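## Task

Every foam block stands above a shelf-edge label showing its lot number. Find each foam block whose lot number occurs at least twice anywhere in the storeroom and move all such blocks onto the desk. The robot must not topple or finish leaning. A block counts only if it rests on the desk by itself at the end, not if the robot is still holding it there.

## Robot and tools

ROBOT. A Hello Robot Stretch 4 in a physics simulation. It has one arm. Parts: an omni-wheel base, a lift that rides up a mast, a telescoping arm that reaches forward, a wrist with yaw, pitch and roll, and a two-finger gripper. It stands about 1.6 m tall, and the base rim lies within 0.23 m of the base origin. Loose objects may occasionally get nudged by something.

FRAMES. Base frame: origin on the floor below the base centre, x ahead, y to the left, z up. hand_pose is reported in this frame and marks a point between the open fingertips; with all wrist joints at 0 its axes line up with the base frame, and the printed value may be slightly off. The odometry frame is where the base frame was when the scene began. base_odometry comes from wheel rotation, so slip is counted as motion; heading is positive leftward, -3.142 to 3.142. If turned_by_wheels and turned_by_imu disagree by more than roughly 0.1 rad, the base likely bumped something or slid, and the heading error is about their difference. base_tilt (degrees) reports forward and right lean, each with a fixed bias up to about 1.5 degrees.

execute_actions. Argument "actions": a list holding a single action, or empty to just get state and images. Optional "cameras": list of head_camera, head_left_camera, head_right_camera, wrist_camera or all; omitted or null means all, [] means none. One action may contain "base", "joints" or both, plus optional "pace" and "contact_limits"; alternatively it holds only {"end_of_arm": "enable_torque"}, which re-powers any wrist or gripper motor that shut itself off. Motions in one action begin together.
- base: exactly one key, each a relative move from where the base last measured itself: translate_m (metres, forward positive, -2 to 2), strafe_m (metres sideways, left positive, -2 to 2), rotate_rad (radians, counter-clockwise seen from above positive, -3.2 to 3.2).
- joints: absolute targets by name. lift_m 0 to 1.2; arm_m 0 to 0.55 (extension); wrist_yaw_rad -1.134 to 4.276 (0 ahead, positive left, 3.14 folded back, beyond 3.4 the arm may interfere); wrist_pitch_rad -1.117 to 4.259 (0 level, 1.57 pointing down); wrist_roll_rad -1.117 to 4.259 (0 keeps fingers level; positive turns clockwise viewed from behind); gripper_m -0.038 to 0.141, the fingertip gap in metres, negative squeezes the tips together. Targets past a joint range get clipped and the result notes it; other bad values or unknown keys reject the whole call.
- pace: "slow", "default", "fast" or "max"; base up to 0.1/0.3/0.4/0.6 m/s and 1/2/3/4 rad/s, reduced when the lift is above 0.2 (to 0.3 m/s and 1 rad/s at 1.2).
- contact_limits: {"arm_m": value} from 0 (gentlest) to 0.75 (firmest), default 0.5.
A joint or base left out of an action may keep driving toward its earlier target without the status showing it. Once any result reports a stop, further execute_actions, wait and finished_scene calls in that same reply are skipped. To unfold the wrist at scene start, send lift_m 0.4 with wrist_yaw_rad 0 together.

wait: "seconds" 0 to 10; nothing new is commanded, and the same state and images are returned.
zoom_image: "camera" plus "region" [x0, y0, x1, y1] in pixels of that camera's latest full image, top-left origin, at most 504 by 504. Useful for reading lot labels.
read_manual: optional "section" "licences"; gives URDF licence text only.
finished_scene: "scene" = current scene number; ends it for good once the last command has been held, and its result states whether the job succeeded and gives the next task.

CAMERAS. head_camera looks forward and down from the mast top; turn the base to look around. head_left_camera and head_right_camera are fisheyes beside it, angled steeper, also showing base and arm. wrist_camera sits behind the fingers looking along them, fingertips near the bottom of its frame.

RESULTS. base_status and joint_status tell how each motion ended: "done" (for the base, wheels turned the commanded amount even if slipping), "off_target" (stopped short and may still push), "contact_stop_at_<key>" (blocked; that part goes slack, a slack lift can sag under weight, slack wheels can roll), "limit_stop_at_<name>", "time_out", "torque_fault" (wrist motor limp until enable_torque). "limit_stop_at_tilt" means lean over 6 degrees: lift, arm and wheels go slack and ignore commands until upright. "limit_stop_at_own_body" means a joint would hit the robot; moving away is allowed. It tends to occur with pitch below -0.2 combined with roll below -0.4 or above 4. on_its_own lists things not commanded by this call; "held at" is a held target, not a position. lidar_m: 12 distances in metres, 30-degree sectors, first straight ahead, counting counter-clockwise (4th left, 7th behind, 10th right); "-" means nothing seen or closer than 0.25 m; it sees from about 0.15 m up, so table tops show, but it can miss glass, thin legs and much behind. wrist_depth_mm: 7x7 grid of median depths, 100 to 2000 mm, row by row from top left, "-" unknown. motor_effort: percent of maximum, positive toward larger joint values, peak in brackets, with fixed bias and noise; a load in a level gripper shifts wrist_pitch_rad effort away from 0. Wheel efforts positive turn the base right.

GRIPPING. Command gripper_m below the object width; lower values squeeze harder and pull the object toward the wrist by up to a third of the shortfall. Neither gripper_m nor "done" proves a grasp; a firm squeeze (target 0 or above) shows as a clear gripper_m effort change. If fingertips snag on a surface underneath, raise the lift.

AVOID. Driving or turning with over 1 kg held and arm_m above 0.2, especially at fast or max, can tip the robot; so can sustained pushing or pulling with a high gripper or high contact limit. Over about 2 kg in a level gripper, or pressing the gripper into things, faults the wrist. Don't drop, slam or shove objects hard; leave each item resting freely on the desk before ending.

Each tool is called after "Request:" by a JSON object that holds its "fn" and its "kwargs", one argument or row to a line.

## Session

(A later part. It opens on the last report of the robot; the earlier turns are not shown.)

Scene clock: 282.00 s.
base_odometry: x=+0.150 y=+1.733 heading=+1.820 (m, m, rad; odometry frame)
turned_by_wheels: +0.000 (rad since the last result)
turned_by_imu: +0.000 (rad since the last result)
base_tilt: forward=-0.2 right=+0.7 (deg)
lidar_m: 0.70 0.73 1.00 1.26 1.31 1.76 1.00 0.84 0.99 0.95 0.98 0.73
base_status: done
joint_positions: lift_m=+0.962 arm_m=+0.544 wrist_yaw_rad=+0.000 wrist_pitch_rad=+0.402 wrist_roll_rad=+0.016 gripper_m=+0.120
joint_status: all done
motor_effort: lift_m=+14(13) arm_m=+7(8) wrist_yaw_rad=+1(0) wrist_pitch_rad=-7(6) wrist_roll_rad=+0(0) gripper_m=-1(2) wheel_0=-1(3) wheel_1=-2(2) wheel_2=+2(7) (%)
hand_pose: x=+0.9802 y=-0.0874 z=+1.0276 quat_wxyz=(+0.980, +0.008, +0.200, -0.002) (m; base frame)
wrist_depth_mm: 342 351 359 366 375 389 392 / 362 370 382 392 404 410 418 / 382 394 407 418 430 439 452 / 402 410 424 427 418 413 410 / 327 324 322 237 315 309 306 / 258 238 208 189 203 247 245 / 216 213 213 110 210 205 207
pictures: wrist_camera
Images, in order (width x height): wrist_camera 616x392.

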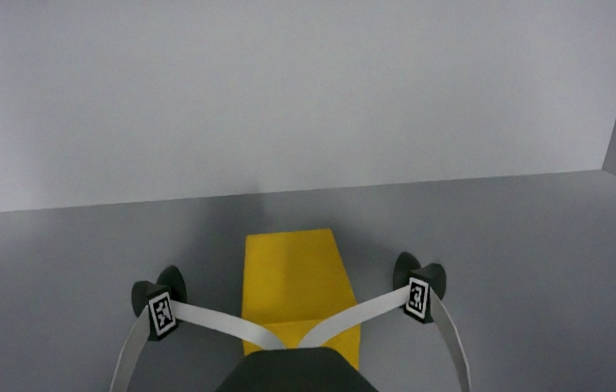

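Request:
{"fn": "execute_actions", "kwargs": {
  "actions": [
    {"joints":{"gripper_m":0.02}}
  ],
  "cameras": ["wrist_camera"]
}}

Request:
{"fn": "execute_actions", "kwargs": {
  "actions": [
    {"joints":{"lift_m":0.995},"pace":"fast"}
  ],
  "cameras": []
}}

Request:
{"fn": "execute_actions", "kwargs": {
  "actions": [
    {"joints":{"arm_m":0.03},"pace":"fast"}
  ],
  "cameras": ["wrist_camera"]
}}

Scene clock: 299.10 s.
base_odometry: x=+0.150 y=+1.733 heading=+1.820 (m, m, rad; odometry frame)
turned_by_wheels: +0.000 (rad since the last result)
turned_by_imu: +0.000 (rad since the last result)
base_tilt: forward=-0.3 right=+0.7 (deg)
lidar_m: 0.68 0.73 0.99 1.25 1.30 1.78 1.01 0.84 1.01 0.93 0.98 0.74
base_status: not commanded
joint_positions: lift_m=+0.962 arm_m=+0.544 wrist_yaw_rad=+0.000 wrist_pitch_rad=+0.402 wrist_roll_rad=+0.016 gripper_m=+0.020
joint_status: all done
motor_effort: lift_m=+14(14) arm_m=+7(7) wrist_yaw_rad=+2(1) wrist_pitch_rad=-7(7) wrist_roll_rad=+1(0) gripper_m=-19(19) wheel_0=-1(1) wheel_1=-2(2) wheel_2=+2(2) (%)
hand_pose: x=+0.9801 y=-0.0874 z=+1.0276 quat_wxyz=(+0.980, +0.008, +0.200, -0.002) (m; base frame)
wrist_depth_mm: 342 349 359 368 377 387 394 / 364 368 382 389 399 410 421 / 384 392 404 418 430 439 452 / 404 410 424 424 418 413 407 / 327 325 309 229 315 312 304 / 258 258 185 183 190 248 245 / 215 206 206 110 217 205 206
pictures: wrist_camera
Images, in order (width x height): wrist_camera 616x392.

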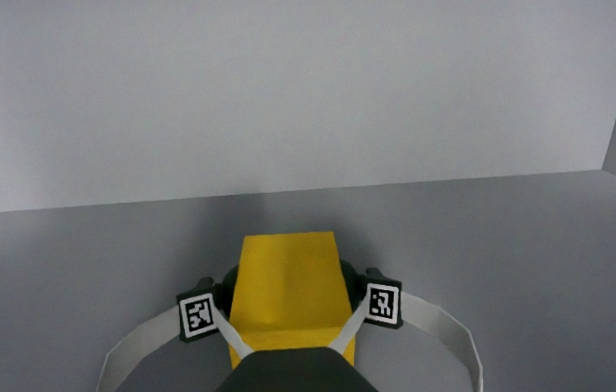

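Scene clock: 299.90 s.
base_odometry: x=+0.150 y=+1.733 heading=+1.820 (m, m, rad; odometry frame)
turned_by_wheels: +0.000 (rad since the last result)
turned_by_imu: +0.000 (rad since the last result)
base_tilt: forward=-0.2 right=+0.6 (deg)
lidar_m: 0.70 0.73 0.98 1.25 1.30 1.76 1.01 0.84 1.00 0.94 0.98 0.74
base_status: not commanded
joint_positions: lift_m=+0.995 arm_m=+0.544 wrist_yaw_rad=+0.000 wrist_pitch_rad=+0.403 wrist_roll_rad=+0.016 gripper_m=+0.020
joint_status: all done
motor_effort: lift_m=+22(23) arm_m=+7(7) wrist_yaw_rad=+0(1) wrist_pitch_rad=-7(6) wrist_roll_rad=+1(1) gripper_m=-18(18) wheel_0=-1(1) wheel_1=-1(2) wheel_2=+2(2) (%)
hand_pose: x=+0.9801 y=-0.0874 z=+1.0599 quat_wxyz=(+0.980, +0.008, +0.200, -0.002) (m; base frame)
wrist_depth_mm: 342 351 362 368 375 392 394 / 362 366 379 389 402 407 418 / 384 394 410 415 430 433 449 / 410 421 430 445 452 462 473 / 389 389 366 229 373 368 362 / 307 306 185 183 190 293 289 / 256 244 243 110 255 243 245
pictures: none
No camera images: the call's "cameras" was empty. Leave "cameras" out to get every camera's image.

Scene clock: 302.03 s.
base_odometry: x=+0.150 y=+1.733 heading=+1.820 (m, m, rad; odometry frame)
turned_by_wheels: +0.000 (rad since the last result)
turned_by_imu: +0.000 (rad since the last result)
base_tilt: forward=-0.2 right=+0.6 (deg)
lidar_m: 0.69 0.74 0.98 1.25 1.30 1.77 1.02 0.81 1.00 0.94 0.97 0.76
base_status: not commanded
joint_positions: lift_m=+0.995 arm_m=+0.031 wrist_yaw_rad=+0.000 wrist_pitch_rad=+0.403 wrist_roll_rad=+0.016 gripper_m=+0.020
joint_status: all done
motor_effort: lift_m=+22(22) arm_m=-7(7) wrist_yaw_rad=+1(0) wrist_pitch_rad=-8(8) wrist_roll_rad=+1(1) gripper_m=-18(19) wheel_0=-1(1) wheel_1=-2(1) wheel_2=+2(2) (%)
hand_pose: x=+0.4675 y=-0.0875 z=+1.0598 quat_wxyz=(+0.980, +0.008, +0.200, -0.002) (m; base frame)
wrist_depth_mm: 654 809 831 842 866 759 559 / 647 842 866 931 917 778 569 / 627 798 788 750 741 699 574 / 530 525 521 539 535 559 564 / 585 960 1060 229 1118 831 621 / 603 866 185 183 190 788 1098 / 603 723 798 110 831 750 1182
pictures: wrist_camera
Images, in order (width x height): wrist_camera 616x392.

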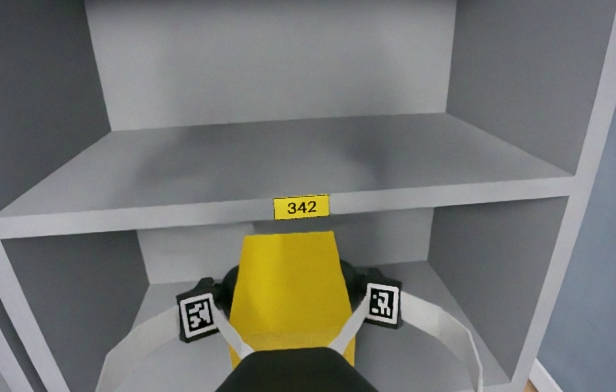

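Request:
{"fn": "execute_actions", "kwargs": {
  "actions": [
    {"base":{"rotate_rad":-2.485},"joints":{"lift_m":0.74},"pace":"fast"}
  ],
  "cameras": ["head_camera"]
}}

Request:
{"fn": "execute_actions", "kwargs": {
  "actions": [
    {"base":{"translate_m":0.2},"joints":{"arm_m":0.545},"pace":"fast"}
  ],
  "cameras": ["head_camera","wrist_camera"]
}}

Scene clock: 314.80 s.
base_odometry: x=+0.150 y=+1.733 heading=-0.666 (m, m, rad; odometry frame)
turned_by_wheels: -2.485 (rad since the last result)
turned_by_imu: -2.487 (rad since the last result)
base_tilt: forward=-0.5 right=+0.6 (deg)
lidar_m: 0.86 0.94 0.96 1.03 0.73 0.69 0.75 1.11 1.24 1.37 1.94 0.84
base_status: done
joint_positions: lift_m=+0.740 arm_m=+0.031 wrist_yaw_rad=+0.000 wrist_pitch_rad=+0.403 wrist_roll_rad=+0.016 gripper_m=+0.020
joint_status: all done
motor_effort: lift_m=+15(19) arm_m=-7(7) wrist_yaw_rad=+0(1) wrist_pitch_rad=-8(8) wrist_roll_rad=+1(0) gripper_m=-18(18) wheel_0=+0(7) wheel_1=-1(5) wheel_2=-1(6) (%)
hand_pose: x=+0.4676 y=-0.0874 z=+0.8054 quat_wxyz=(+0.980, +0.008, +0.200, -0.002) (m; base frame)
wrist_depth_mm: 809 976 1255 1756 - - - / 820 991 1229 1576 1576 - - / 842 976 946 820 809 - - / 854 1060 1366 1921 1708 - - / 891 1098 1308 229 1756 1708 1708 / 917 1098 185 183 190 1336 1336 / 946 1060 1098 110 1182 1118 1118
pictures: head_camera
Images, in order (width x height): head_camera 420x560.

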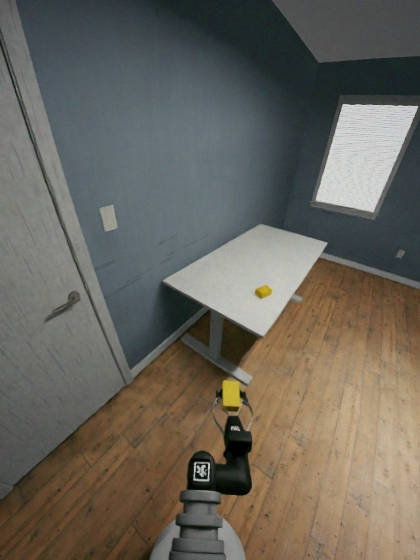

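Scene clock: 316.93 s.
base_odometry: x=+0.308 y=+1.610 heading=-0.666 (m, m, rad; odometry frame)
turned_by_wheels: +0.000 (rad since the last result)
turned_by_imu: +0.000 (rad since the last result)
base_tilt: forward=+0.0 right=+0.6 (deg)
lidar_m: 0.69 0.85 0.80 0.90 0.92 0.87 0.98 1.36 1.35 1.44 2.15 0.66
base_status: done
joint_positions: lift_m=+0.740 arm_m=+0.544 wrist_yaw_rad=+0.000 wrist_pitch_rad=+0.403 wrist_roll_rad=+0.016 gripper_m=+0.020
joint_status: all done
motor_effort: lift_m=+15(15) arm_m=+7(8) wrist_yaw_rad=+0(1) wrist_pitch_rad=-6(7) wrist_roll_rad=+0(0) gripper_m=-18(19) wheel_0=-2(7) wheel_1=-2(3) wheel_2=+2(9) (%)
hand_pose: x=+0.9801 y=-0.0874 z=+0.8054 quat_wxyz=(+0.980, +0.008, +0.200, -0.001) (m; base frame)
wrist_depth_mm: 452 539 715 960 1576 - - / 466 564 715 1008 1430 - - / 473 574 732 809 778 778 778 / 480 549 544 544 530 525 521 / 418 415 394 229 404 397 389 / 329 327 185 183 190 319 314 / 276 262 264 110 274 262 267
pictures: head_camera, wrist_camera
Images, in order (width x height): head_camera 420x560, wrist_camera 616x392.

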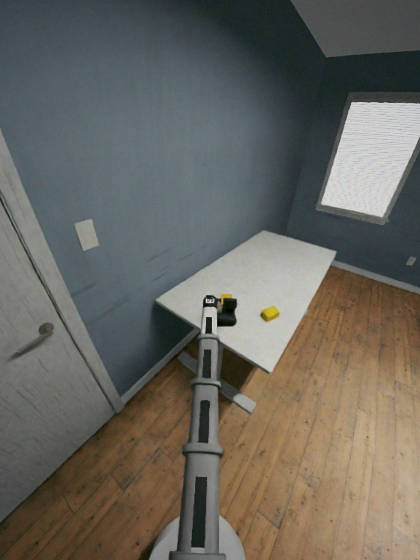

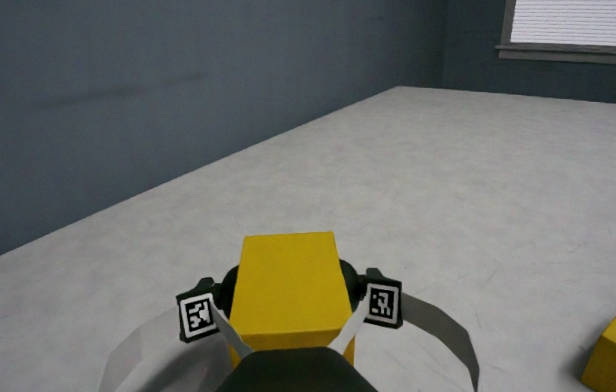

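Request:
{"fn": "execute_actions", "kwargs": {
  "actions": [
    {"joints":{"lift_m":0.693}}
  ],
  "cameras": []
}}

Request:
{"fn": "execute_actions", "kwargs": {
  "actions": [
    {"joints":{"gripper_m":0.1}}
  ],
  "cameras": []
}}

Request:
{"fn": "execute_actions", "kwargs": {
  "actions": [
    {"joints":{"lift_m":0.74,"arm_m":0.0},"pace":"fast"}
  ],
  "cameras": ["wrist_camera"]
}}

Request:
{"fn": "execute_actions", "kwargs": {
  "actions": [
    {"base":{"strafe_m":-0.6},"pace":"fast"}
  ],
  "cameras": []
}}

Request:
{"fn": "execute_actions", "kwargs": {
  "actions": [
    {"base":{"rotate_rad":-0.724},"pace":"fast"}
  ],
  "cameras": ["head_camera"]
}}

Scene clock: 334.10 s.
base_odometry: x=+0.308 y=+1.610 heading=-0.666 (m, m, rad; odometry frame)
turned_by_wheels: +0.000 (rad since the last result)
turned_by_imu: +0.000 (rad since the last result)
base_tilt: forward=-0.2 right=+0.5 (deg)
lidar_m: 0.66 0.86 0.81 0.92 0.89 0.88 0.96 1.39 1.38 1.47 2.14 0.65
base_status: not commanded
joint_positions: lift_m=+0.693 arm_m=+0.544 wrist_yaw_rad=+0.000 wrist_pitch_rad=+0.403 wrist_roll_rad=+0.016 gripper_m=+0.020
joint_status: all done
motor_effort: lift_m=+14(15) arm_m=+7(7) wrist_yaw_rad=+0(0) wrist_pitch_rad=-6(7) wrist_roll_rad=+0(1) gripper_m=-18(19) wheel_0=-2(2) wheel_1=-2(2) wheel_2=+2(2) (%)
hand_pose: x=+0.9801 y=-0.0874 z=+0.7585 quat_wxyz=(+0.980, +0.008, +0.200, -0.001) (m; base frame)
wrist_depth_mm: 449 544 707 960 1618 - - / 459 554 723 991 1229 1229 - / 466 564 661 634 634 621 615 / 445 445 436 427 421 413 413 / 330 329 310 231 317 312 307 / 260 259 185 183 190 249 248 / 218 208 208 110 217 207 208
pictures: none
No camera images: the call's "cameras" was empty. Leave "cameras" out to get every camera's image.

Scene clock: 335.73 s.
base_odometry: x=+0.308 y=+1.610 heading=-0.666 (m, m, rad; odometry frame)
turned_by_wheels: +0.000 (rad since the last result)
turned_by_imu: +0.000 (rad since the last result)
base_tilt: forward=-0.3 right=+0.6 (deg)
lidar_m: 0.70 0.85 0.80 0.90 0.89 0.87 0.96 1.40 1.35 1.44 2.15 0.65
base_status: not commanded
joint_positions: lift_m=+0.693 arm_m=+0.544 wrist_yaw_rad=+0.000 wrist_pitch_rad=+0.403 wrist_roll_rad=+0.016 gripper_m=+0.100
joint_status: all done
motor_effort: lift_m=+14(14) arm_m=+7(7) wrist_yaw_rad=+0(1) wrist_pitch_rad=-8(7) wrist_roll_rad=+0(1) gripper_m=+0(18) wheel_0=-2(2) wheel_1=-1(1) wheel_2=+2(2) (%)
hand_pose: x=+0.9801 y=-0.0874 z=+0.7585 quat_wxyz=(+0.980, +0.008, +0.200, -0.001) (m; base frame)
wrist_depth_mm: 449 539 707 960 1537 - - / 455 559 715 976 1255 1205 - / 469 564 661 647 627 621 615 / 449 445 433 433 421 413 410 / 332 329 325 242 319 312 310 / 259 250 202 192 203 251 247 / 218 214 215 110 217 208 208
pictures: none
No camera images: the call's "cameras" was empty. Leave "cameras" out to get every camera's image.

Scene clock: 337.93 s.
base_odometry: x=+0.308 y=+1.610 heading=-0.666 (m, m, rad; odometry frame)
turned_by_wheels: +0.000 (rad since the last result)
turned_by_imu: +0.000 (rad since the last result)
base_tilt: forward=-0.3 right=+0.6 (deg)
lidar_m: 0.69 0.85 0.81 0.91 0.91 0.88 0.95 1.38 1.37 1.47 2.13 0.64
base_status: not commanded
joint_positions: lift_m=+0.740 arm_m=+0.001 wrist_yaw_rad=+0.000 wrist_pitch_rad=+0.402 wrist_roll_rad=+0.016 gripper_m=+0.100
joint_status: all done
motor_effort: lift_m=+22(25) arm_m=-7(7) wrist_yaw_rad=+1(1) wrist_pitch_rad=-7(7) wrist_roll_rad=+1(1) gripper_m=-2(1) wheel_0=-2(2) wheel_1=-2(2) wheel_2=+2(2) (%)
hand_pose: x=+0.4376 y=-0.0875 z=+0.8049 quat_wxyz=(+0.980, +0.008, +0.200, -0.002) (m; base frame)
wrist_depth_mm: 723 866 1098 1537 - - - / 750 891 1160 1430 1618 1618 - / 741 842 854 741 723 891 - / 768 931 654 569 539 1983 - / 788 991 1255 1708 492 1661 1661 / 831 917 866 878 203 1308 1336 / 842 976 1160 110 1182 1118 1138
pictures: wrist_camera
Images, in order (width x height): wrist_camera 616x392.

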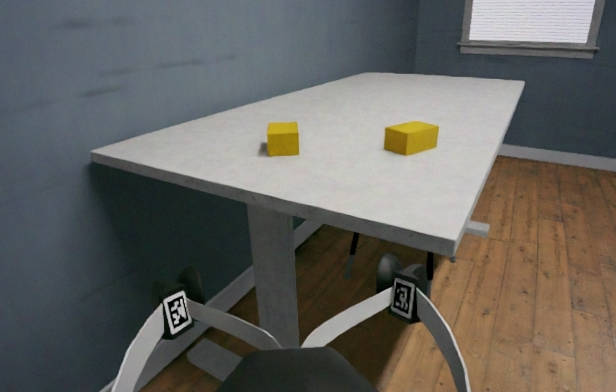

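Scene clock: 340.67 s.
base_odometry: x=-0.063 y=+1.138 heading=-0.666 (m, m, rad; odometry frame)
turned_by_wheels: +0.000 (rad since the last result)
turned_by_imu: -0.002 (rad since the last result)
base_tilt: forward=-0.2 right=+0.8 (deg)
lidar_m: 0.79 0.66 1.29 1.43 1.25 1.22 1.17 0.88 0.86 0.93 1.37 1.81
base_status: done
joint_positions: lift_m=+0.740 arm_m=+0.001 wrist_yaw_rad=+0.000 wrist_pitch_rad=+0.402 wrist_roll_rad=+0.016 gripper_m=+0.100
joint_status: not commanded
motor_effort: lift_m=+21(22) arm_m=-7(7) wrist_yaw_rad=+0(1) wrist_pitch_rad=-7(7) wrist_roll_rad=+0(0) gripper_m=-1(1) wheel_0=-1(10) wheel_1=+0(12) wheel_2=+1(2) (%)
hand_pose: x=+0.4376 y=-0.0874 z=+0.8050 quat_wxyz=(+0.980, +0.008, +0.200, -0.002) (m; base frame)
wrist_depth_mm: 1160 1397 1863 - - - - / 1182 1397 1661 1618 - - - / 917 854 946 1756 - - - / 585 661 1921 - - - - / 1255 1576 1708 1708 1756 1708 1708 / 1308 1366 1308 1397 204 1366 1336 / 991 1160 1182 110 1182 1138 1138
pictures: none
No camera images: the call's "cameras" was empty. Leave "cameras" out to get every camera's image.

Scene clock: 342.07 s.
base_odometry: x=-0.063 y=+1.138 heading=-1.390 (m, m, rad; odometry frame)
turned_by_wheels: -0.724 (rad since the last result)
turned_by_imu: -0.725 (rad since the last result)
base_tilt: forward=-0.3 right=+0.6 (deg)
lidar_m: 3.00 0.98 0.68 0.86 1.34 1.32 1.21 1.23 0.95 0.86 0.91 1.14
base_status: done
joint_positions: lift_m=+0.740 arm_m=+0.001 wrist_yaw_rad=+0.000 wrist_pitch_rad=+0.402 wrist_roll_rad=+0.016 gripper_m=+0.100
joint_status: not commanded
motor_effort: lift_m=+21(21) arm_m=-7(7) wrist_yaw_rad=+0(0) wrist_pitch_rad=-6(7) wrist_roll_rad=+1(0) gripper_m=-1(1) wheel_0=+0(4) wheel_1=+0(5) wheel_2=-2(7) (%)
hand_pose: x=+0.4376 y=-0.0874 z=+0.8050 quat_wxyz=(+0.980, +0.008, +0.200, -0.002) (m; base frame)
wrist_depth_mm: - - - - 1708 1118 866 / - - - - 1863 1182 878 / - - - - 1921 1205 904 / - - - - 1983 1229 917 / 1863 1808 1808 1808 1756 1281 946 / 1397 1366 1308 1397 203 1255 946 / 1182 1138 1160 110 1160 1118 960
pictures: head_camera
Images, in order (width x height): head_camera 420x560.

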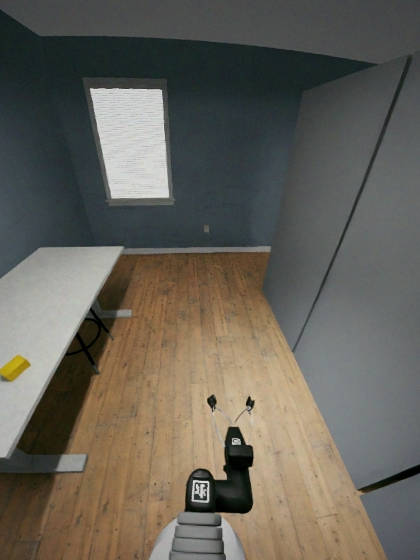

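Request:
{"fn": "execute_actions", "kwargs": {
  "actions": [
    {"base":{"translate_m":0.5},"joints":{"lift_m":0.3,"wrist_pitch_rad":0},"pace":"max"}
  ],
  "cameras": []
}}

Request:
{"fn": "execute_actions", "kwargs": {
  "actions": [
    {"base":{"translate_m":2.0},"pace":"max"}
  ],
  "cameras": []
}}

Request:
{"fn": "execute_actions", "kwargs": {
  "actions": [
    {"base":{"rotate_rad":-1.47},"joints":{"lift_m":0.55},"pace":"fast"}
  ],
  "cameras": ["head_camera","head_right_camera","wrist_camera"]
}}

Scene clock: 364.13 s.
base_odometry: x=+0.027 y=+0.646 heading=-1.390 (m, m, rad; odometry frame)
turned_by_wheels: +0.000 (rad since the last result)
turned_by_imu: +0.000 (rad since the last result)
base_tilt: forward=-0.2 right=+0.7 (deg)
lidar_m: 2.51 1.07 0.70 0.63 0.64 1.83 1.70 1.39 0.90 0.81 0.82 1.05
base_status: done
joint_positions: lift_m=+0.300 arm_m=+0.001 wrist_yaw_rad=+0.000 wrist_pitch_rad=+0.003 wrist_roll_rad=+0.016 gripper_m=+0.100
joint_status: all done
motor_effort: lift_m=+15(17) arm_m=-7(7) wrist_yaw_rad=+0(1) wrist_pitch_rad=-7(11) wrist_roll_rad=+0(1) gripper_m=-1(1) wheel_0=-1(9) wheel_1=-2(5) wheel_2=+0(11) (%)
hand_pose: x=+0.4606 y=-0.0874 z=+0.4777 quat_wxyz=(+1.000, +0.008, +0.001, +0.000) (m; base frame)
wrist_depth_mm: - - - - - 1060 809 / - - - - - 1060 798 / - - - - - 1098 820 / - - - - - 1098 831 / - - - - - 1138 842 / 1708 1618 1430 1661 202 1138 842 / 1229 1182 1160 110 1160 1008 842
pictures: none
No camera images: the call's "cameras" was empty. Leave "cameras" out to get every camera's image.

Scene clock: 369.20 s.
base_odometry: x=+0.387 y=-1.321 heading=-1.390 (m, m, rad; odometry frame)
turned_by_wheels: +0.000 (rad since the last result)
turned_by_imu: +0.002 (rad since the last result)
base_tilt: forward=-0.3 right=+0.6 (deg)
lidar_m: 0.54 0.53 0.69 1.44 1.13 1.19 4.02 0.91 0.72 2.01 0.95 0.58
base_status: done
joint_positions: lift_m=+0.300 arm_m=+0.001 wrist_yaw_rad=+0.000 wrist_pitch_rad=+0.003 wrist_roll_rad=+0.016 gripper_m=+0.100
joint_status: not commanded
motor_effort: lift_m=+16(16) arm_m=-7(7) wrist_yaw_rad=+1(1) wrist_pitch_rad=-7(8) wrist_roll_rad=+1(0) gripper_m=-1(2) wheel_0=+0(11) wheel_1=+0(6) wheel_2=+0(13) (%)
hand_pose: x=+0.4606 y=-0.0874 z=+0.4777 quat_wxyz=(+1.000, +0.008, +0.001, +0.000) (m; base frame)
wrist_depth_mm: 319 330 347 362 379 399 418 / 320 334 347 364 382 397 421 / 319 332 349 366 379 404 421 / 322 334 349 364 382 404 421 / 322 336 351 366 382 404 421 / 319 329 349 366 204 404 424 / 319 327 355 110 387 410 427
pictures: none
No camera images: the call's "cameras" was empty. Leave "cameras" out to get every camera's image.

Scene clock: 370.90 s.
base_odometry: x=+0.387 y=-1.321 heading=-2.860 (m, m, rad; odometry frame)
turned_by_wheels: -1.470 (rad since the last result)
turned_by_imu: -1.471 (rad since the last result)
base_tilt: forward=-0.1 right=+0.6 (deg)
lidar_m: 2.02 0.82 0.58 0.54 0.58 0.72 1.68 1.07 1.21 2.65 0.82 0.71
base_status: done
joint_positions: lift_m=+0.550 arm_m=+0.001 wrist_yaw_rad=+0.000 wrist_pitch_rad=+0.003 wrist_roll_rad=+0.016 gripper_m=+0.100
joint_status: all done
motor_effort: lift_m=+22(23) arm_m=-7(7) wrist_yaw_rad=+0(1) wrist_pitch_rad=-6(7) wrist_roll_rad=+0(0) gripper_m=-2(0) wheel_0=+0(7) wheel_1=+0(6) wheel_2=-1(8) (%)
hand_pose: x=+0.4606 y=-0.0874 z=+0.7272 quat_wxyz=(+1.000, +0.008, +0.001, +0.000) (m; base frame)
wrist_depth_mm: 1182 1708 1863 1863 1921 580 430 / 1182 1808 1808 1863 1921 585 436 / 1118 1863 1863 1983 1921 597 445 / 1118 1808 1863 1863 1921 603 449 / 1098 1808 1921 1863 1921 615 452 / 1098 1464 1863 1921 204 627 459 / 1078 1430 1661 110 1618 591 455
pictures: head_camera, head_right_camera, wrist_camera
Images, in order (width x height): head_camera 420x560, head_right_camera 420x672, wrist_camera 616x392.

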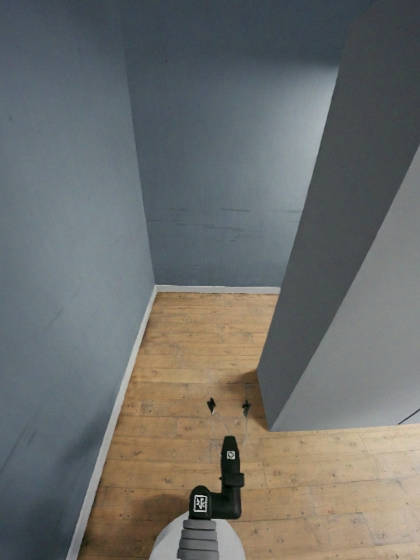

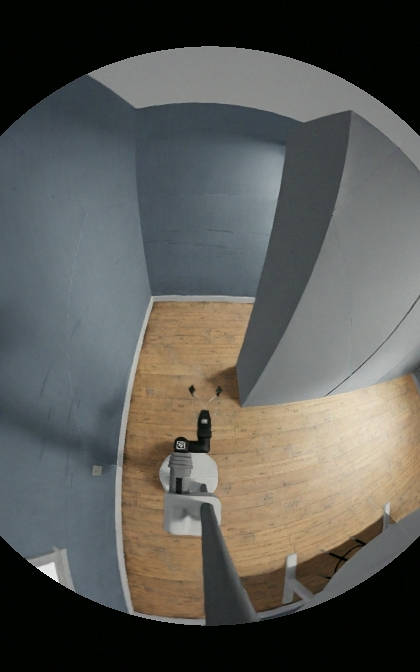

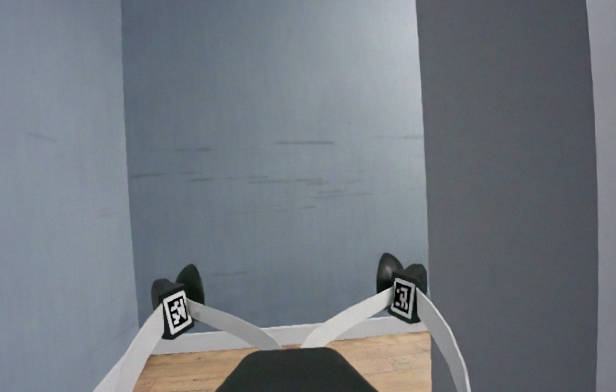

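Request:
{"fn": "execute_actions", "kwargs": {
  "actions": [
    {"base":{"translate_m":1.42},"pace":"max"}
  ],
  "cameras": []
}}

Request:
{"fn": "execute_actions", "kwargs": {
  "actions": [
    {"base":{"rotate_rad":-1.57},"pace":"fast"}
  ]
}}

Scene clock: 389.43 s.
base_odometry: x=-0.977 y=-1.716 heading=-2.860 (m, m, rad; odometry frame)
turned_by_wheels: +0.000 (rad since the last result)
turned_by_imu: +0.001 (rad since the last result)
base_tilt: forward=-0.3 right=+0.6 (deg)
lidar_m: 0.58 0.59 0.65 0.59 0.63 0.86 2.24 0.55 0.52 1.29 0.90 0.64
base_status: done
joint_positions: lift_m=+0.550 arm_m=+0.001 wrist_yaw_rad=+0.000 wrist_pitch_rad=+0.003 wrist_roll_rad=+0.016 gripper_m=+0.100
joint_status: not commanded
motor_effort: lift_m=+21(22) arm_m=-7(7) wrist_yaw_rad=+1(0) wrist_pitch_rad=-8(7) wrist_roll_rad=+0(1) gripper_m=-2(0) wheel_0=+0(4) wheel_1=-1(5) wheel_2=-1(12) (%)
hand_pose: x=+0.4606 y=-0.0874 z=+0.7272 quat_wxyz=(+1.000, +0.008, +0.001, +0.000) (m; base frame)
wrist_depth_mm: 368 377 389 402 407 418 427 / 370 379 389 394 407 415 424 / 373 379 389 399 407 418 427 / 375 379 392 402 407 421 430 / 375 382 394 399 410 424 433 / 373 382 389 399 202 427 433 / 377 379 392 110 418 427 436
pictures: none
No camera images: the call's "cameras" was empty. Leave "cameras" out to get every camera's image.

Scene clock: 391.17 s.
base_odometry: x=-0.977 y=-1.716 heading=+1.853 (m, m, rad; odometry frame)
turned_by_wheels: -1.570 (rad since the last result)
turned_by_imu: -1.571 (rad since the last result)
base_tilt: forward=-0.3 right=+0.6 (deg)
lidar_m: 1.27 0.90 0.62 0.59 0.62 0.65 0.61 0.63 0.85 2.01 0.55 0.50
base_status: done
joint_positions: lift_m=+0.550 arm_m=+0.001 wrist_yaw_rad=+0.000 wrist_pitch_rad=+0.003 wrist_roll_rad=+0.016 gripper_m=+0.100
joint_status: not commanded
motor_effort: lift_m=+21(21) arm_m=-7(7) wrist_yaw_rad=+1(0) wrist_pitch_rad=-8(7) wrist_roll_rad=+0(1) gripper_m=+0(1) wheel_0=+0(5) wheel_1=-1(8) wheel_2=-2(7) (%)
hand_pose: x=+0.4606 y=-0.0875 z=+0.7272 quat_wxyz=(+1.000, +0.008, +0.001, +0.000) (m; base frame)
wrist_depth_mm: 1336 - - - 1078 500 449 / 1308 - - - 991 683 691 / 1229 - - - 1118 1118 931 / 1229 - - - 1098 1118 931 / 1205 1921 - - 1078 1098 904 / 1182 1618 - - 203 661 668 / 1205 1537 1708 110 1118 508 480
pictures: head_camera, head_left_camera, head_right_camera, wrist_camera
Images, in order (width x height): head_camera 420x560, head_left_camera 420x672, head_right_camera 420x672, wrist_camera 616x392.

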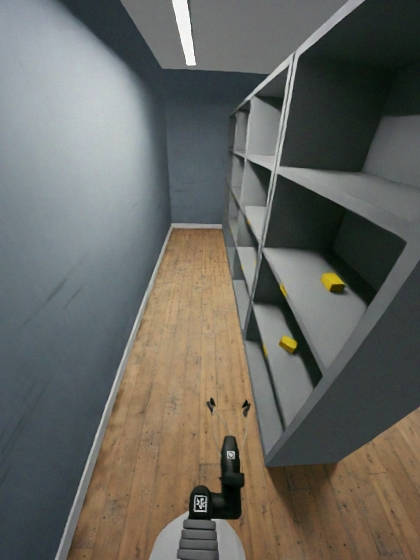

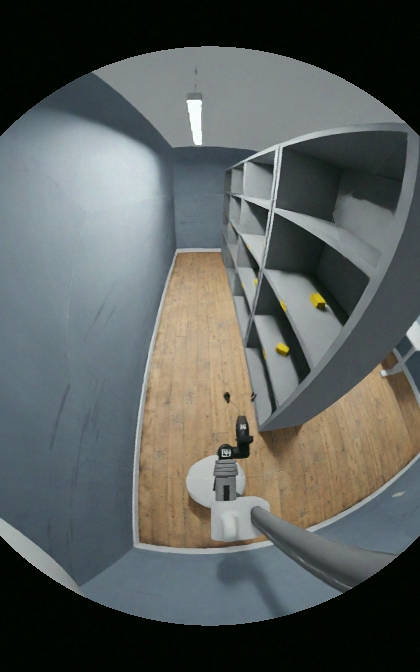

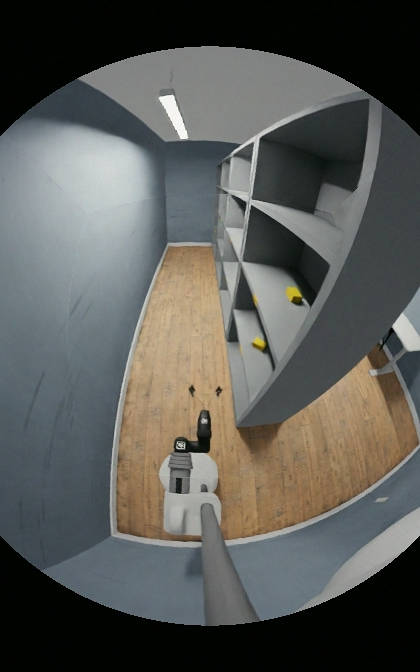

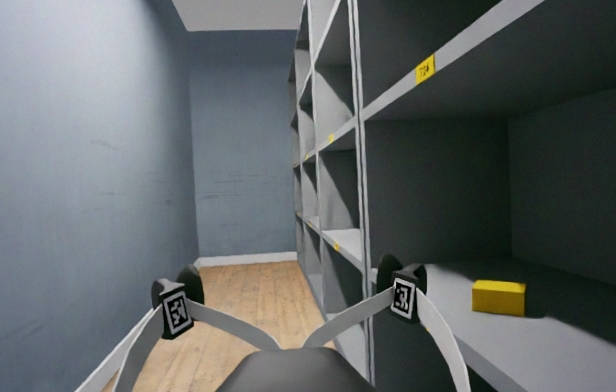

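Request:
{"fn": "execute_actions", "kwargs": {
  "actions": [
    {"base":{"strafe_m":0.27},"joints":{"wrist_yaw_rad":-0.6,"lift_m":0.55,"gripper_m":0.141},"pace":"fast"}
  ],
  "cameras": ["wrist_camera"]
}}

Scene clock: 404.27 s.
base_odometry: x=-1.236 y=-1.791 heading=+1.853 (m, m, rad; odometry frame)
turned_by_wheels: +0.000 (rad since the last result)
turned_by_imu: +0.001 (rad since the last result)
base_tilt: forward=-0.3 right=+0.8 (deg)
lidar_m: 1.68 0.52 0.35 0.31 0.32 0.46 0.61 0.64 0.86 2.10 0.73 0.88
base_status: done
joint_positions: lift_m=+0.550 arm_m=+0.001 wrist_yaw_rad=-0.600 wrist_pitch_rad=+0.003 wrist_roll_rad=+0.016 gripper_m=+0.141
joint_status: all done
motor_effort: lift_m=+21(23) arm_m=-7(7) wrist_yaw_rad=-1(4) wrist_pitch_rad=-8(7) wrist_roll_rad=+1(0) gripper_m=-1(0) wheel_0=+1(8) wheel_1=+1(10) wheel_2=-1(0) (%)
hand_pose: x=+0.3609 y=-0.2350 z=+0.7273 quat_wxyz=(+0.955, +0.008, -0.001, -0.295) (m; base frame)
wrist_depth_mm: - 1983 1281 1397 1182 544 741 / - - 1281 1366 750 569 715 / - - 1229 1397 1182 569 741 / - - 1308 1430 1229 569 699 / - - 1281 1366 1160 564 732 / - 204 1229 931 654 530 699 / 1808 1708 1308 110 1229 549 715
pictures: wrist_camera
Images, in order (width x height): wrist_camera 616x392.

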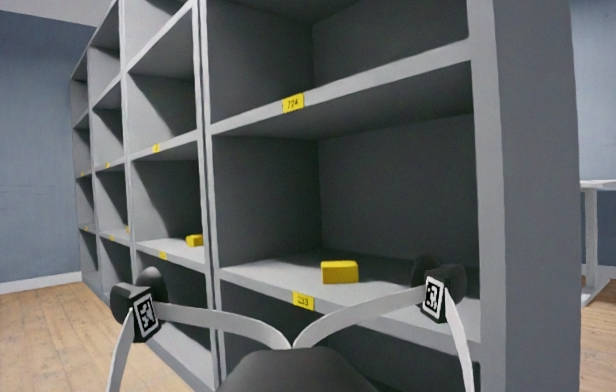

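Request:
{"fn": "zoom_image", "kwargs": {
  "camera": "wrist_camera",
  "region": [240, 80, 380, 320]
}}

Request:
{"fn": "execute_actions", "kwargs": {
  "actions": [
    {"base":{"translate_m":1.0},"pace":"max"}
  ],
  "cameras": ["wrist_camera","head_right_camera"]
}}

Region (240, 80, 380, 320) of wrist_camera's 616x392 image, scaled by 2.100; it fills the left 294 columns of this view, and the rest is white.

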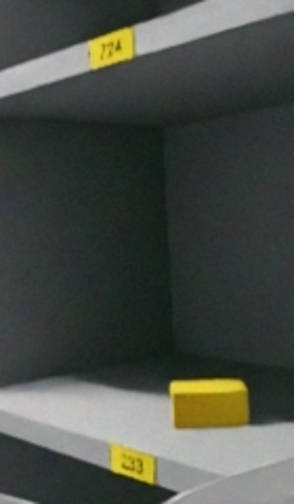

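Scene clock: 415.77 s.
base_odometry: x=-1.515 y=-0.831 heading=+1.853 (m, m, rad; odometry frame)
turned_by_wheels: +0.000 (rad since the last result)
turned_by_imu: +0.001 (rad since the last result)
base_tilt: forward=-0.2 right=+0.6 (deg)
lidar_m: 1.95 0.60 0.39 0.36 0.38 0.55 1.38 1.66 0.62 0.57 0.58 0.79
base_status: done
joint_positions: lift_m=+0.550 arm_m=+0.001 wrist_yaw_rad=-0.600 wrist_pitch_rad=+0.003 wrist_roll_rad=+0.016 gripper_m=+0.141
joint_status: not commanded
motor_effort: lift_m=+20(21) arm_m=-7(7) wrist_yaw_rad=+1(0) wrist_pitch_rad=-9(7) wrist_roll_rad=+1(1) gripper_m=-1(0) wheel_0=-2(5) wheel_1=-2(3) wheel_2=+0(11) (%)
hand_pose: x=+0.3608 y=-0.2350 z=+0.7273 quat_wxyz=(+0.955, +0.008, -0.001, -0.295) (m; base frame)
wrist_depth_mm: - 1863 1205 1281 1138 480 421 / - - 1160 842 668 609 418 / - 1921 1160 1308 1118 946 433 / - 1983 1182 1366 1160 946 445 / - - 1205 1308 1118 946 445 / - 204 1118 854 615 469 442 / 1756 1576 1182 110 1078 492 452
pictures: head_right_camera, wrist_camera
Images, in order (width x height): head_right_camera 420x672, wrist_camera 616x392.

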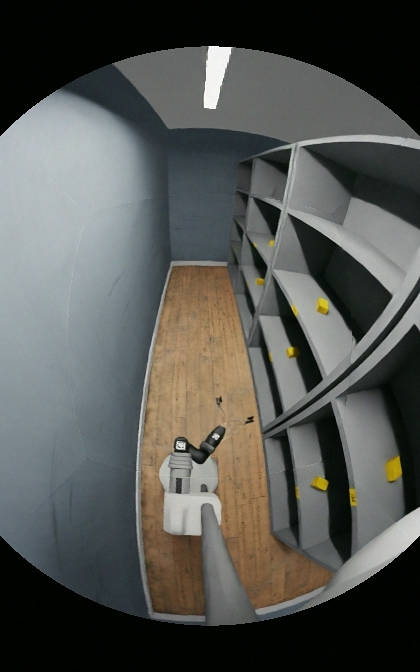

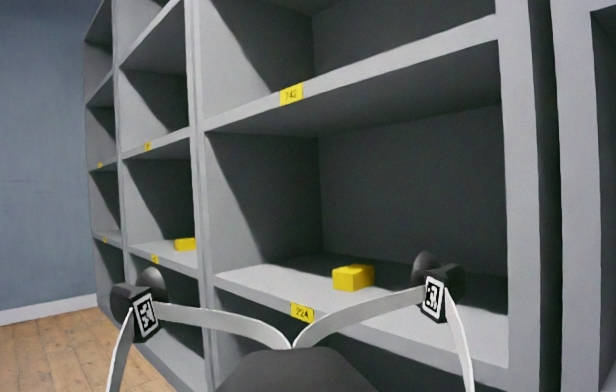

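Request:
{"fn": "zoom_image", "kwargs": {
  "camera": "wrist_camera",
  "region": [260, 70, 330, 120]
}}

Request:
{"fn": "zoom_image", "kwargs": {
  "camera": "wrist_camera",
  "region": [270, 290, 340, 340]
}}

Region (260, 70, 330, 120) of wrist_camera's 616x392 image, scaled by 7.200; it fills the top 360 rows of this view, and the rest is white.

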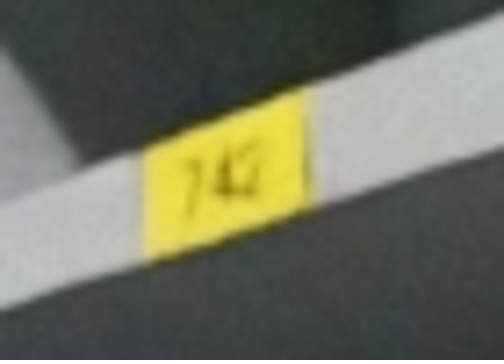

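Region (270, 290, 340, 340) of wrist_camera's 616x392 image, scaled by 7.200; it fills the top 360 rows of this view, and the rest is white.

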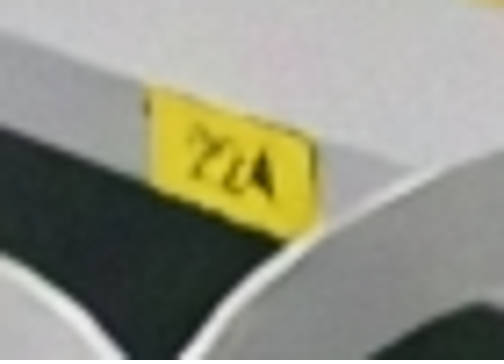

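Request:
{"fn": "execute_actions", "kwargs": {
  "actions": [
    {"base":{"translate_m":0.25},"joints":{"wrist_yaw_rad":-0.85},"pace":"max"}
  ],
  "cameras": ["wrist_camera","head_right_camera"]
}}

Request:
{"fn": "execute_actions", "kwargs": {
  "actions": [
    {"base":{"translate_m":0.9},"pace":"max"}
  ],
  "cameras": ["wrist_camera","head_right_camera"]
}}

Scene clock: 433.60 s.
base_odometry: x=-1.584 y=-0.591 heading=+1.853 (m, m, rad; odometry frame)
turned_by_wheels: +0.000 (rad since the last result)
turned_by_imu: +0.000 (rad since the last result)
base_tilt: forward=-0.4 right=+0.7 (deg)
lidar_m: 1.91 0.62 0.43 0.38 0.38 0.54 1.37 0.89 0.59 0.55 0.58 0.74
base_status: done
joint_positions: lift_m=+0.550 arm_m=+0.001 wrist_yaw_rad=-0.850 wrist_pitch_rad=+0.003 wrist_roll_rad=+0.016 gripper_m=+0.141
joint_status: all done
motor_effort: lift_m=+21(21) arm_m=-6(7) wrist_yaw_rad=+0(6) wrist_pitch_rad=-8(5) wrist_roll_rad=+0(1) gripper_m=+0(1) wheel_0=+0(6) wheel_1=+0(6) wheel_2=-1(12) (%)
hand_pose: x=+0.2968 y=-0.2744 z=+0.7273 quat_wxyz=(+0.911, +0.008, -0.002, -0.412) (m; base frame)
wrist_depth_mm: 1397 891 1078 1160 517 455 442 / 1537 904 778 647 668 683 707 / 1430 917 1008 1138 976 854 778 / 1499 917 1078 1160 991 866 778 / 1430 904 1078 1138 991 878 778 / 1576 205 788 723 621 640 647 / 1499 904 991 110 544 496 480
pictures: head_right_camera, wrist_camera
Images, in order (width x height): head_right_camera 420x672, wrist_camera 616x392.

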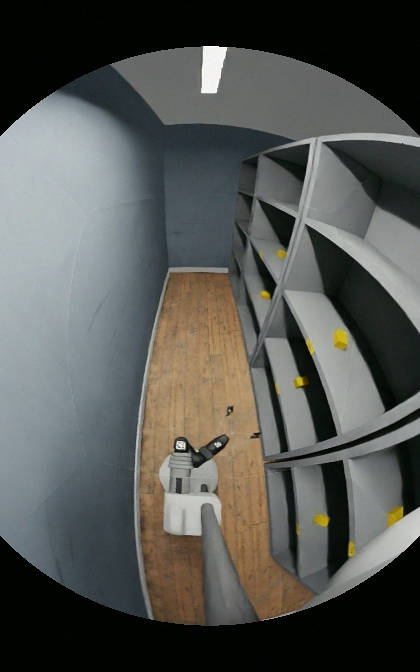

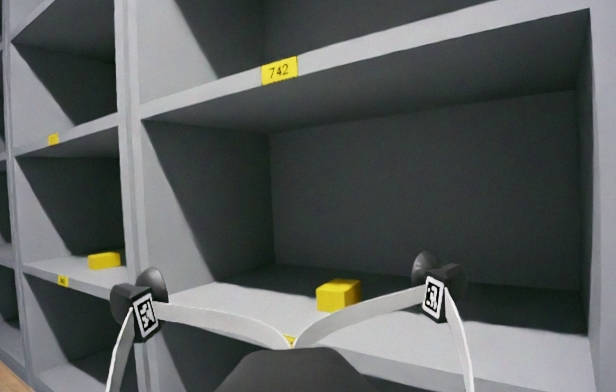

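Scene clock: 436.97 s.
base_odometry: x=-1.835 y=+0.274 heading=+1.852 (m, m, rad; odometry frame)
turned_by_wheels: +0.000 (rad since the last result)
turned_by_imu: +0.001 (rad since the last result)
base_tilt: forward=-0.2 right=+0.6 (deg)
lidar_m: 1.76 0.68 0.48 0.43 0.46 0.62 1.54 0.81 0.54 0.51 0.52 0.68
base_status: done
joint_positions: lift_m=+0.550 arm_m=+0.001 wrist_yaw_rad=-0.850 wrist_pitch_rad=+0.003 wrist_roll_rad=+0.016 gripper_m=+0.141
joint_status: not commanded
motor_effort: lift_m=+21(21) arm_m=-6(7) wrist_yaw_rad=+0(1) wrist_pitch_rad=-7(7) wrist_roll_rad=+1(1) gripper_m=+0(2) wheel_0=-1(6) wheel_1=-1(5) wheel_2=+0(11) (%)
hand_pose: x=+0.2968 y=-0.2744 z=+0.7273 quat_wxyz=(+0.911, +0.008, -0.002, -0.412) (m; base frame)
wrist_depth_mm: 1366 878 1118 1025 459 439 368 / 1618 878 683 640 661 683 449 / 1430 891 1098 1078 931 820 539 / 1576 891 1118 1098 946 809 741 / 1464 891 1098 1078 960 831 741 / 1537 204 788 707 621 647 627 / 1499 917 976 110 535 496 473
pictures: head_right_camera, wrist_camera
Images, in order (width x height): head_right_camera 420x672, wrist_camera 616x392.

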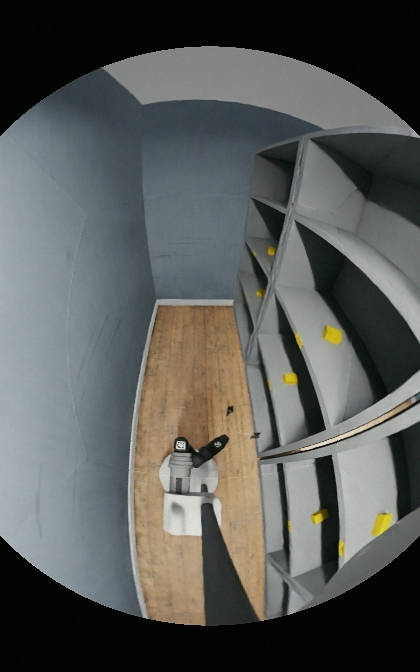

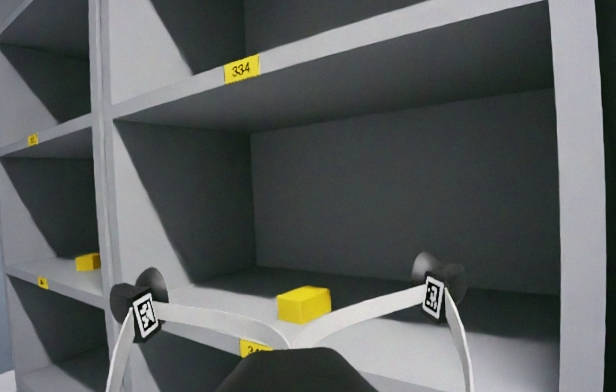

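Request:
{"fn": "execute_actions", "kwargs": {
  "actions": [
    {"base":{"strafe_m":0.13},"joints":{"lift_m":0.45},"pace":"fast"}
  ],
  "cameras": ["wrist_camera"]
}}

Request:
{"fn": "execute_actions", "kwargs": {
  "actions": [
    {"base":{"translate_m":0.9},"joints":{"lift_m":0.48},"pace":"max"}
  ],
  "cameras": ["wrist_camera","head_right_camera"]
}}

Scene clock: 447.17 s.
base_odometry: x=-1.959 y=+0.238 heading=+1.852 (m, m, rad; odometry frame)
turned_by_wheels: +0.000 (rad since the last result)
turned_by_imu: +0.001 (rad since the last result)
base_tilt: forward=-0.4 right=+0.7 (deg)
lidar_m: 1.62 0.49 0.32 0.30 0.31 0.45 1.11 1.01 0.69 0.64 0.66 0.88
base_status: done
joint_positions: lift_m=+0.450 arm_m=+0.001 wrist_yaw_rad=-0.850 wrist_pitch_rad=+0.003 wrist_roll_rad=+0.016 gripper_m=+0.141
joint_status: all done
motor_effort: lift_m=+14(18) arm_m=-6(6) wrist_yaw_rad=+0(0) wrist_pitch_rad=-7(6) wrist_roll_rad=-1(0) gripper_m=+1(1) wheel_0=+1(9) wheel_1=+0(10) wheel_2=-1(1) (%)
hand_pose: x=+0.2968 y=-0.2744 z=+0.6278 quat_wxyz=(+0.911, +0.008, -0.002, -0.412) (m; base frame)
wrist_depth_mm: 1537 1499 1078 750 661 683 535 / 1576 1118 991 1042 1008 917 788 / 1537 1308 1098 1255 1078 931 854 / 1576 1756 1098 1281 1078 931 866 / 1499 1229 976 809 798 741 627 / 1618 205 1060 1281 615 521 488 / 1499 1229 1042 110 1138 931 878
pictures: wrist_camera
Images, in order (width x height): wrist_camera 616x392.

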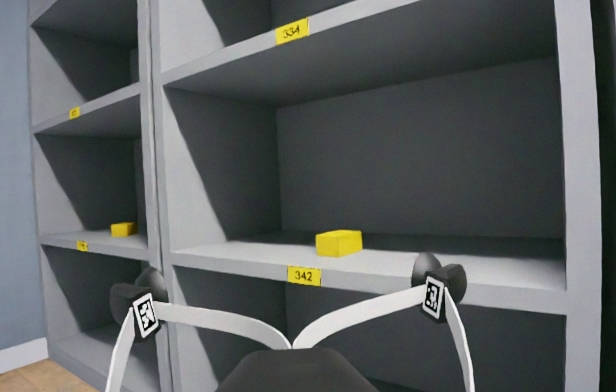

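Scene clock: 450.43 s.
base_odometry: x=-2.210 y=+1.102 heading=+1.852 (m, m, rad; odometry frame)
turned_by_wheels: +0.000 (rad since the last result)
turned_by_imu: +0.000 (rad since the last result)
base_tilt: forward=-0.3 right=+0.6 (deg)
lidar_m: 1.03 0.56 0.39 0.35 0.37 0.50 1.29 0.92 0.64 0.59 0.60 0.82
base_status: done
joint_positions: lift_m=+0.480 arm_m=+0.001 wrist_yaw_rad=-0.850 wrist_pitch_rad=+0.002 wrist_roll_rad=+0.016 gripper_m=+0.141
joint_status: all done
motor_effort: lift_m=+21(24) arm_m=-7(6) wrist_yaw_rad=+1(1) wrist_pitch_rad=-6(7) wrist_roll_rad=+0(0) gripper_m=-1(0) wheel_0=-1(6) wheel_1=+0(4) wheel_2=+0(12) (%)
hand_pose: x=+0.2968 y=-0.2744 z=+0.6573 quat_wxyz=(+0.911, +0.008, -0.002, -0.412) (m; base frame)
wrist_depth_mm: 809 946 1118 668 591 615 496 / 809 917 878 917 931 854 430 / 788 917 1138 1182 1025 904 433 / 798 960 1160 1229 1025 891 436 / 788 946 1060 1025 976 854 439 / 798 204 798 668 539 488 442 / 809 917 1078 110 1060 891 442
pictures: head_right_camera, wrist_camera
Images, in order (width x height): head_right_camera 420x672, wrist_camera 616x392.

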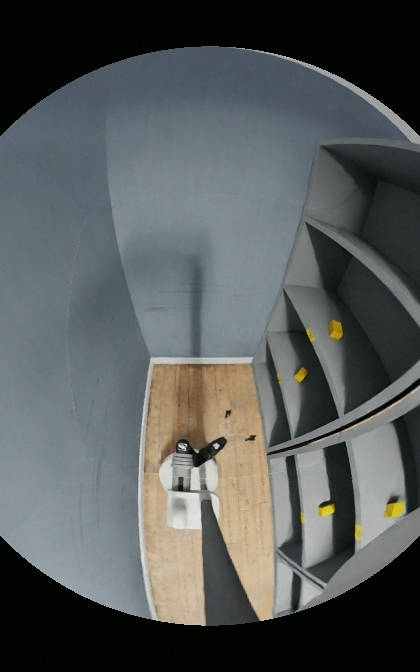

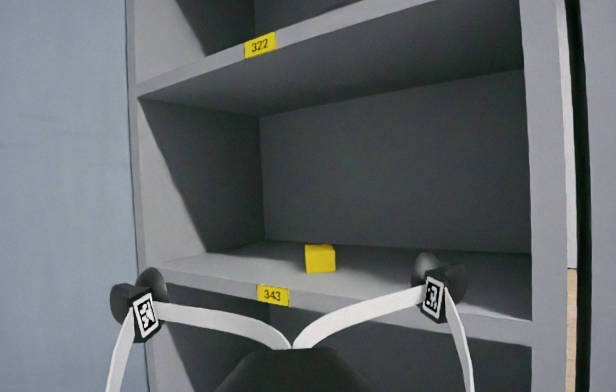

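Request:
{"fn": "execute_actions", "kwargs": {
  "actions": [
    {"base":{"translate_m":-0.22},"joints":{"lift_m":0.53,"wrist_pitch_rad":0.4,"wrist_yaw_rad":0},"pace":"max"}
  ],
  "cameras": []
}}

Request:
{"fn": "execute_actions", "kwargs": {
  "actions": [
    {"base":{"rotate_rad":-1.515},"pace":"fast"}
  ],
  "cameras": ["wrist_camera","head_camera"]
}}

Scene clock: 466.50 s.
base_odometry: x=-2.148 y=+0.891 heading=+1.852 (m, m, rad; odometry frame)
turned_by_wheels: +0.000 (rad since the last result)
turned_by_imu: +0.001 (rad since the last result)
base_tilt: forward=-0.3 right=+0.8 (deg)
lidar_m: 1.23 0.53 0.36 0.34 0.36 0.51 1.24 0.96 0.64 0.59 0.62 0.84
base_status: done
joint_positions: lift_m=+0.530 arm_m=+0.001 wrist_yaw_rad=+0.000 wrist_pitch_rad=+0.402 wrist_roll_rad=+0.016 gripper_m=+0.141
joint_status: all done
motor_effort: lift_m=+21(24) arm_m=-6(7) wrist_yaw_rad=+2(6) wrist_pitch_rad=-5(3) wrist_roll_rad=+0(0) gripper_m=+0(0) wheel_0=+1(4) wheel_1=-1(4) wheel_2=+0(12) (%)
hand_pose: x=+0.4375 y=-0.0875 z=+0.5951 quat_wxyz=(+0.980, +0.008, +0.200, -0.002) (m; base frame)
wrist_depth_mm: 842 917 946 976 991 960 1008 / 842 960 1008 1042 1060 1042 1042 / 809 1042 1060 1078 1098 1118 732 / 798 1078 1138 1182 1160 1205 1205 / 778 1138 1229 1255 1308 1205 1160 / 778 204 1098 1078 976 960 931 / 759 917 931 110 917 854 788
pictures: none
No camera images: the call's "cameras" was empty. Leave "cameras" out to get every camera's image.

Scene clock: 468.23 s.
base_odometry: x=-2.148 y=+0.891 heading=+0.337 (m, m, rad; odometry frame)
turned_by_wheels: -1.515 (rad since the last result)
turned_by_imu: -1.517 (rad since the last result)
base_tilt: forward=-0.1 right=+0.7 (deg)
lidar_m: 0.60 0.64 0.89 1.24 0.53 0.38 0.35 0.37 0.48 1.39 0.89 0.64
base_status: done
joint_positions: lift_m=+0.530 arm_m=+0.001 wrist_yaw_rad=+0.000 wrist_pitch_rad=+0.402 wrist_roll_rad=+0.016 gripper_m=+0.141
joint_status: not commanded
motor_effort: lift_m=+21(21) arm_m=-7(7) wrist_yaw_rad=+0(1) wrist_pitch_rad=-6(6) wrist_roll_rad=+0(1) gripper_m=+0(0) wheel_0=-1(7) wheel_1=-1(9) wheel_2=-2(6) (%)
hand_pose: x=+0.4376 y=-0.0874 z=+0.5951 quat_wxyz=(+0.980, +0.008, +0.200, -0.002) (m; base frame)
wrist_depth_mm: 621 759 768 778 798 798 585 / 621 788 809 831 831 809 591 / 591 778 750 732 723 707 585 / 512 504 500 496 480 480 477 / 433 723 976 1025 1008 878 603 / 585 204 976 960 891 768 609 / 574 759 831 110 820 768 634
pictures: head_camera, wrist_camera
Images, in order (width x height): head_camera 420x560, wrist_camera 616x392.

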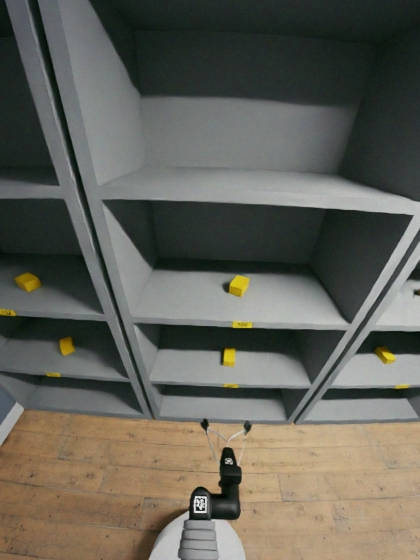

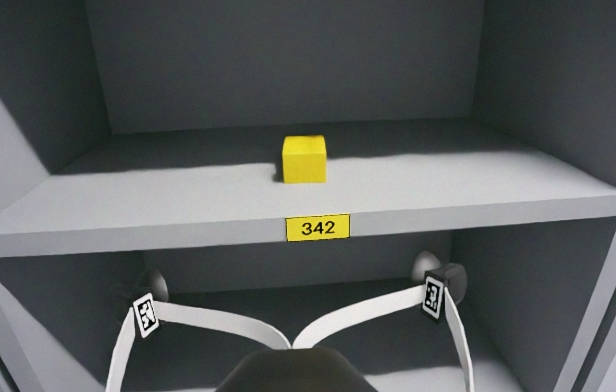

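Request:
{"fn": "execute_actions", "kwargs": {
  "actions": [
    {"base":{"rotate_rad":-0.035},"joints":{"lift_m":0.506,"arm_m":0.363,"gripper_m":0.12},"pace":"fast"}
  ],
  "cameras": ["wrist_camera"]
}}

Scene clock: 478.33 s.
base_odometry: x=-2.148 y=+0.891 heading=+0.302 (m, m, rad; odometry frame)
turned_by_wheels: -0.035 (rad since the last result)
turned_by_imu: -0.034 (rad since the last result)
base_tilt: forward=-0.2 right=+0.7 (deg)
lidar_m: 0.59 0.63 0.85 1.24 0.54 0.37 0.35 0.36 0.48 1.21 0.94 0.63
base_status: done
joint_positions: lift_m=+0.506 arm_m=+0.362 wrist_yaw_rad=+0.000 wrist_pitch_rad=+0.402 wrist_roll_rad=+0.016 gripper_m=+0.120
joint_status: all done
motor_effort: lift_m=+14(19) arm_m=+7(8) wrist_yaw_rad=+0(2) wrist_pitch_rad=-4(7) wrist_roll_rad=+0(2) gripper_m=+0(3) wheel_0=+1(3) wheel_1=+0(4) wheel_2=-1(3) (%)
hand_pose: x=+0.7982 y=-0.0874 z=+0.5716 quat_wxyz=(+0.980, +0.008, +0.200, -0.002) (m; base frame)
wrist_depth_mm: 410 424 442 445 462 473 484 / 439 449 462 477 492 504 512 / 462 477 488 508 517 530 521 / 445 445 436 427 424 415 410 / 330 329 327 243 319 312 307 / 260 240 209 192 203 250 248 / 218 215 215 110 211 208 208
pictures: wrist_camera
Images, in order (width x height): wrist_camera 616x392.

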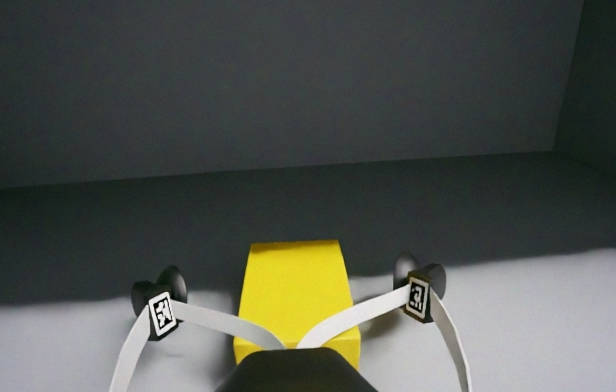

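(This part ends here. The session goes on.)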